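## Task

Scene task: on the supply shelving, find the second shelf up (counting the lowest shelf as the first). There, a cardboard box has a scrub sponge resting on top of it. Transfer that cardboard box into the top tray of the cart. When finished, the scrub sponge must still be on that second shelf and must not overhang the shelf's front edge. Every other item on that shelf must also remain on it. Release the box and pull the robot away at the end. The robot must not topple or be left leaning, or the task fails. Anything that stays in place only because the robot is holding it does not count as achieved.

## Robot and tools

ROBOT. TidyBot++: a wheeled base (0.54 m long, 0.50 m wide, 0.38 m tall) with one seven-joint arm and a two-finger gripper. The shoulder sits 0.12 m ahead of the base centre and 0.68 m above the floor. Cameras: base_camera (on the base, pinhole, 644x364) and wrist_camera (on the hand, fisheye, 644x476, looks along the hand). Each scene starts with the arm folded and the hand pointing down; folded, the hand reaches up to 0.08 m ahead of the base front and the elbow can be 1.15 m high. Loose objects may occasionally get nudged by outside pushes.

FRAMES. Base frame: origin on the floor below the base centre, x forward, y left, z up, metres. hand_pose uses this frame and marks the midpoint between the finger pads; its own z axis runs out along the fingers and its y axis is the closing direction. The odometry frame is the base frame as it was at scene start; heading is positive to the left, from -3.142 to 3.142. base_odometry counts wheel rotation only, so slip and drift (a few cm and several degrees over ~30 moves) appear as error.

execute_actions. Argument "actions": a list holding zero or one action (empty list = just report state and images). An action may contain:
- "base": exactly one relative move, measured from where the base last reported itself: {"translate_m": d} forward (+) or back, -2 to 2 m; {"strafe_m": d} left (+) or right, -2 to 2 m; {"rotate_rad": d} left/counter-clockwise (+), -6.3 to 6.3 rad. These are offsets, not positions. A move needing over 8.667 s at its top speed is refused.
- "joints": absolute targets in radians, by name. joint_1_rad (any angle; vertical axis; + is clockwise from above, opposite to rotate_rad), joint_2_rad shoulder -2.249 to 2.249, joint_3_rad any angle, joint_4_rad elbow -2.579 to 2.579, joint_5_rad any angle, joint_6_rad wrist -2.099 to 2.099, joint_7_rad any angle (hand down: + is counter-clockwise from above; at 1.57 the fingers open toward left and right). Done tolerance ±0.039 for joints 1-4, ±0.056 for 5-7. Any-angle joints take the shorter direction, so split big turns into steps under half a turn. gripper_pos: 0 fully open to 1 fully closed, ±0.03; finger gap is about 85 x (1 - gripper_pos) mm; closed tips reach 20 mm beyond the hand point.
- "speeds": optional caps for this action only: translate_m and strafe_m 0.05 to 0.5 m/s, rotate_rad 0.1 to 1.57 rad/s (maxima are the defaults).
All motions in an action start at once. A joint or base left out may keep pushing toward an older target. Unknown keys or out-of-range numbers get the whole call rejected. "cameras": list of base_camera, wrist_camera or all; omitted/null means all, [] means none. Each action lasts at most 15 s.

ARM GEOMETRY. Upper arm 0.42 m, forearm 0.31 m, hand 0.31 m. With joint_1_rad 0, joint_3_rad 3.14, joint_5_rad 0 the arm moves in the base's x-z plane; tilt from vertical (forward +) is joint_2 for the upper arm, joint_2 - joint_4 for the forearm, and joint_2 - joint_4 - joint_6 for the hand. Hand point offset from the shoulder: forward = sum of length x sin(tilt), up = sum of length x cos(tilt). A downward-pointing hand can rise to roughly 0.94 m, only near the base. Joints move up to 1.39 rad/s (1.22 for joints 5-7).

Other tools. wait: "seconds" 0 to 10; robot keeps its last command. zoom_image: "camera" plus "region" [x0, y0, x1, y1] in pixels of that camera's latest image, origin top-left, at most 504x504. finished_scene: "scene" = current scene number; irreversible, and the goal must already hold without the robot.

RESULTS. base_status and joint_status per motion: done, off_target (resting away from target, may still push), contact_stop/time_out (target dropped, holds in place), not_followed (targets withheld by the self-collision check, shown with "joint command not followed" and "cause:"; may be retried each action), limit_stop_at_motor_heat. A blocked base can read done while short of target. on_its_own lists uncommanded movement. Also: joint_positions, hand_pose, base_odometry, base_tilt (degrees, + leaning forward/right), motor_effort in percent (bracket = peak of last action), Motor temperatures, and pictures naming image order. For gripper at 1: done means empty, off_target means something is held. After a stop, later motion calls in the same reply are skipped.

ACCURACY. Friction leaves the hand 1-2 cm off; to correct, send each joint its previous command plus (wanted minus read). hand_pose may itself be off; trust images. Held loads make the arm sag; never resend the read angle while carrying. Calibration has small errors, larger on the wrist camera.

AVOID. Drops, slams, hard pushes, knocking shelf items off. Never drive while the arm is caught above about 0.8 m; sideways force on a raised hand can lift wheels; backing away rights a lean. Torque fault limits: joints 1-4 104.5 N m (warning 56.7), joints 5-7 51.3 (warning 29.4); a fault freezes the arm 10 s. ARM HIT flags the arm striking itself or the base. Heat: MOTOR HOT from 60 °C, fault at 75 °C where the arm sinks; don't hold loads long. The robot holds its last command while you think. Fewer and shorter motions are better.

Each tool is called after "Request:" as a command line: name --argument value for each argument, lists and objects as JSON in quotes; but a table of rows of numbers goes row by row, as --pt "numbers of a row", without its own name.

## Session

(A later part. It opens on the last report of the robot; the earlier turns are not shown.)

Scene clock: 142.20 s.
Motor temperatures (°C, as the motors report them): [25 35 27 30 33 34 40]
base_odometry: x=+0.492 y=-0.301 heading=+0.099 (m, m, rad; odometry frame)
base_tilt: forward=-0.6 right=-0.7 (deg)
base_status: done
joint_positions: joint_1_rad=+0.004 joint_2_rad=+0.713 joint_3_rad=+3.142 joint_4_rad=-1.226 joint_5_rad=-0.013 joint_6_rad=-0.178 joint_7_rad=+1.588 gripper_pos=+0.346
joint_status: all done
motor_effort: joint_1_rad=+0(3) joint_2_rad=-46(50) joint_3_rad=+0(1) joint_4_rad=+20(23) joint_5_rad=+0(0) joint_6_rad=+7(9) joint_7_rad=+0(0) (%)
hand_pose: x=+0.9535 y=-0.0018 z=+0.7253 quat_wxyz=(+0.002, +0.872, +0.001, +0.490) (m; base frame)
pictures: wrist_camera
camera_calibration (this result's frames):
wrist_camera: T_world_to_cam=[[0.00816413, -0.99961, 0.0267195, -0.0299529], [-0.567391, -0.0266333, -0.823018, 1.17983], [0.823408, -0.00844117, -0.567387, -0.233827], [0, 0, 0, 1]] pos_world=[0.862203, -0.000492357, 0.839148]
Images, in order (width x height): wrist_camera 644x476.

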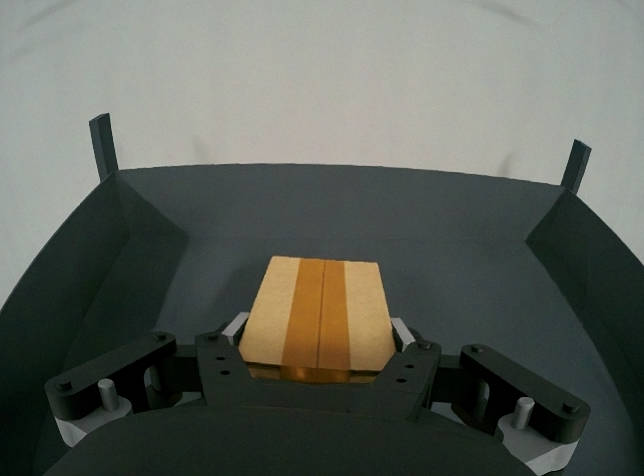

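Touching.

Request:
execute_actions --actions '[{"joints":{"gripper_pos":0}}]' --cameras '[]'

Request:
execute_actions --actions '[{"joints":{"joint_2_rad":0.5}}]' --cameras '[]'

Request:
execute_actions --actions '[{"base":{"translate_m":-0.5}}]' --cameras '["wrist_camera"]'

Scene clock: 147.40 s.
Motor temperatures (°C, as the motors report them): [25 36 27 30 33 34 40]
base_odometry: x=+0.492 y=-0.301 heading=+0.099 (m, m, rad; odometry frame)
base_tilt: forward=-0.6 right=-0.7 (deg)
base_status: not commanded
joint_positions: joint_1_rad=+0.004 joint_2_rad=+0.713 joint_3_rad=+3.142 joint_4_rad=-1.226 joint_5_rad=-0.013 joint_6_rad=-0.178 joint_7_rad=+1.588 gripper_pos=+0.000
joint_status: all done
motor_effort: joint_1_rad=+0(0) joint_2_rad=-47(49) joint_3_rad=+0(0) joint_4_rad=+21(21) joint_5_rad=+0(0) joint_6_rad=+8(8) joint_7_rad=-1(1) (%)
hand_pose: x=+0.9535 y=-0.0018 z=+0.7253 quat_wxyz=(+0.002, +0.872, +0.001, +0.490) (m; base frame)
pictures: none
No camera images: the call's "cameras" was empty. Leave "cameras" out to get every camera's image.

Scene clock: 148.90 s.
Motor temperatures (°C, as the motors report them): [25 36 27 30 33 34 40]
base_odometry: x=+0.492 y=-0.301 heading=+0.099 (m, m, rad; odometry frame)
base_tilt: forward=-0.7 right=-0.7 (deg)
base_status: not commanded
joint_positions: joint_1_rad=+0.004 joint_2_rad=+0.494 joint_3_rad=+3.142 joint_4_rad=-1.226 joint_5_rad=-0.013 joint_6_rad=-0.178 joint_7_rad=+1.588 gripper_pos=+0.000
joint_status: all done
motor_effort: joint_1_rad=+0(0) joint_2_rad=-43(51) joint_3_rad=+0(0) joint_4_rad=+23(23) joint_5_rad=+0(0) joint_6_rad=+9(9) joint_7_rad=+0(1) (%)
hand_pose: x=+0.9241 y=-0.0017 z=+0.9056 quat_wxyz=(+0.002, +0.813, +0.001, +0.582) (m; base frame)
pictures: none
No camera images: the call's "cameras" was empty. Leave "cameras" out to get every camera's image.

Scene clock: 151.47 s.
Motor temperatures (°C, as the motors report them): [25 36 27 30 33 34 40]
base_odometry: x=-0.005 y=-0.350 heading=+0.098 (m, m, rad; odometry frame)
base_tilt: forward=-0.6 right=-0.7 (deg)
base_status: done
joint_positions: joint_1_rad=+0.004 joint_2_rad=+0.497 joint_3_rad=+3.142 joint_4_rad=-1.226 joint_5_rad=-0.013 joint_6_rad=-0.178 joint_7_rad=+1.588 gripper_pos=+0.000
joint_status: not commanded
motor_effort: joint_1_rad=+0(7) joint_2_rad=-42(46) joint_3_rad=+0(4) joint_4_rad=+22(24) joint_5_rad=+0(0) joint_6_rad=+9(9) joint_7_rad=+0(0) (%)
hand_pose: x=+0.9247 y=-0.0014 z=+0.9034 quat_wxyz=(+0.002, +0.814, +0.001, +0.581) (m; base frame)
pictures: wrist_camera
camera_calibration (this result's frames):
wrist_camera: T_world_to_cam=[[0.00251385, -0.999588, 0.0286079, -0.0305681], [-0.377579, -0.0274391, -0.925571, 1.22716], [0.925974, -0.00847498, -0.377492, -0.375504], [0, 0, 0, 1]] pos_world=[0.811133, -0.0000657004, 0.994948]
Images, in order (width x height): wrist_camera 644x476.

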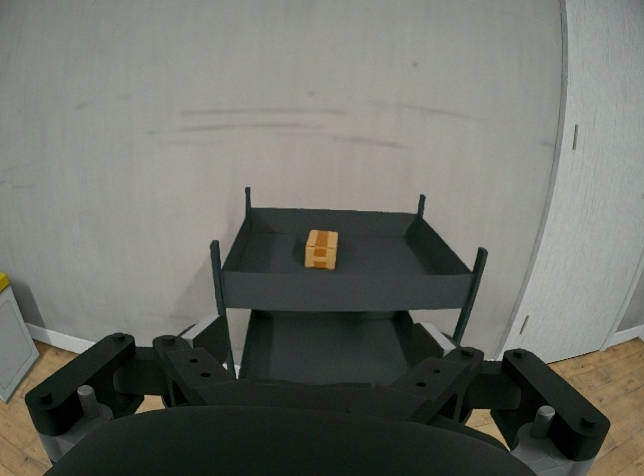

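Request:
finished_scene --scene 1

The scene is finished: the task was done.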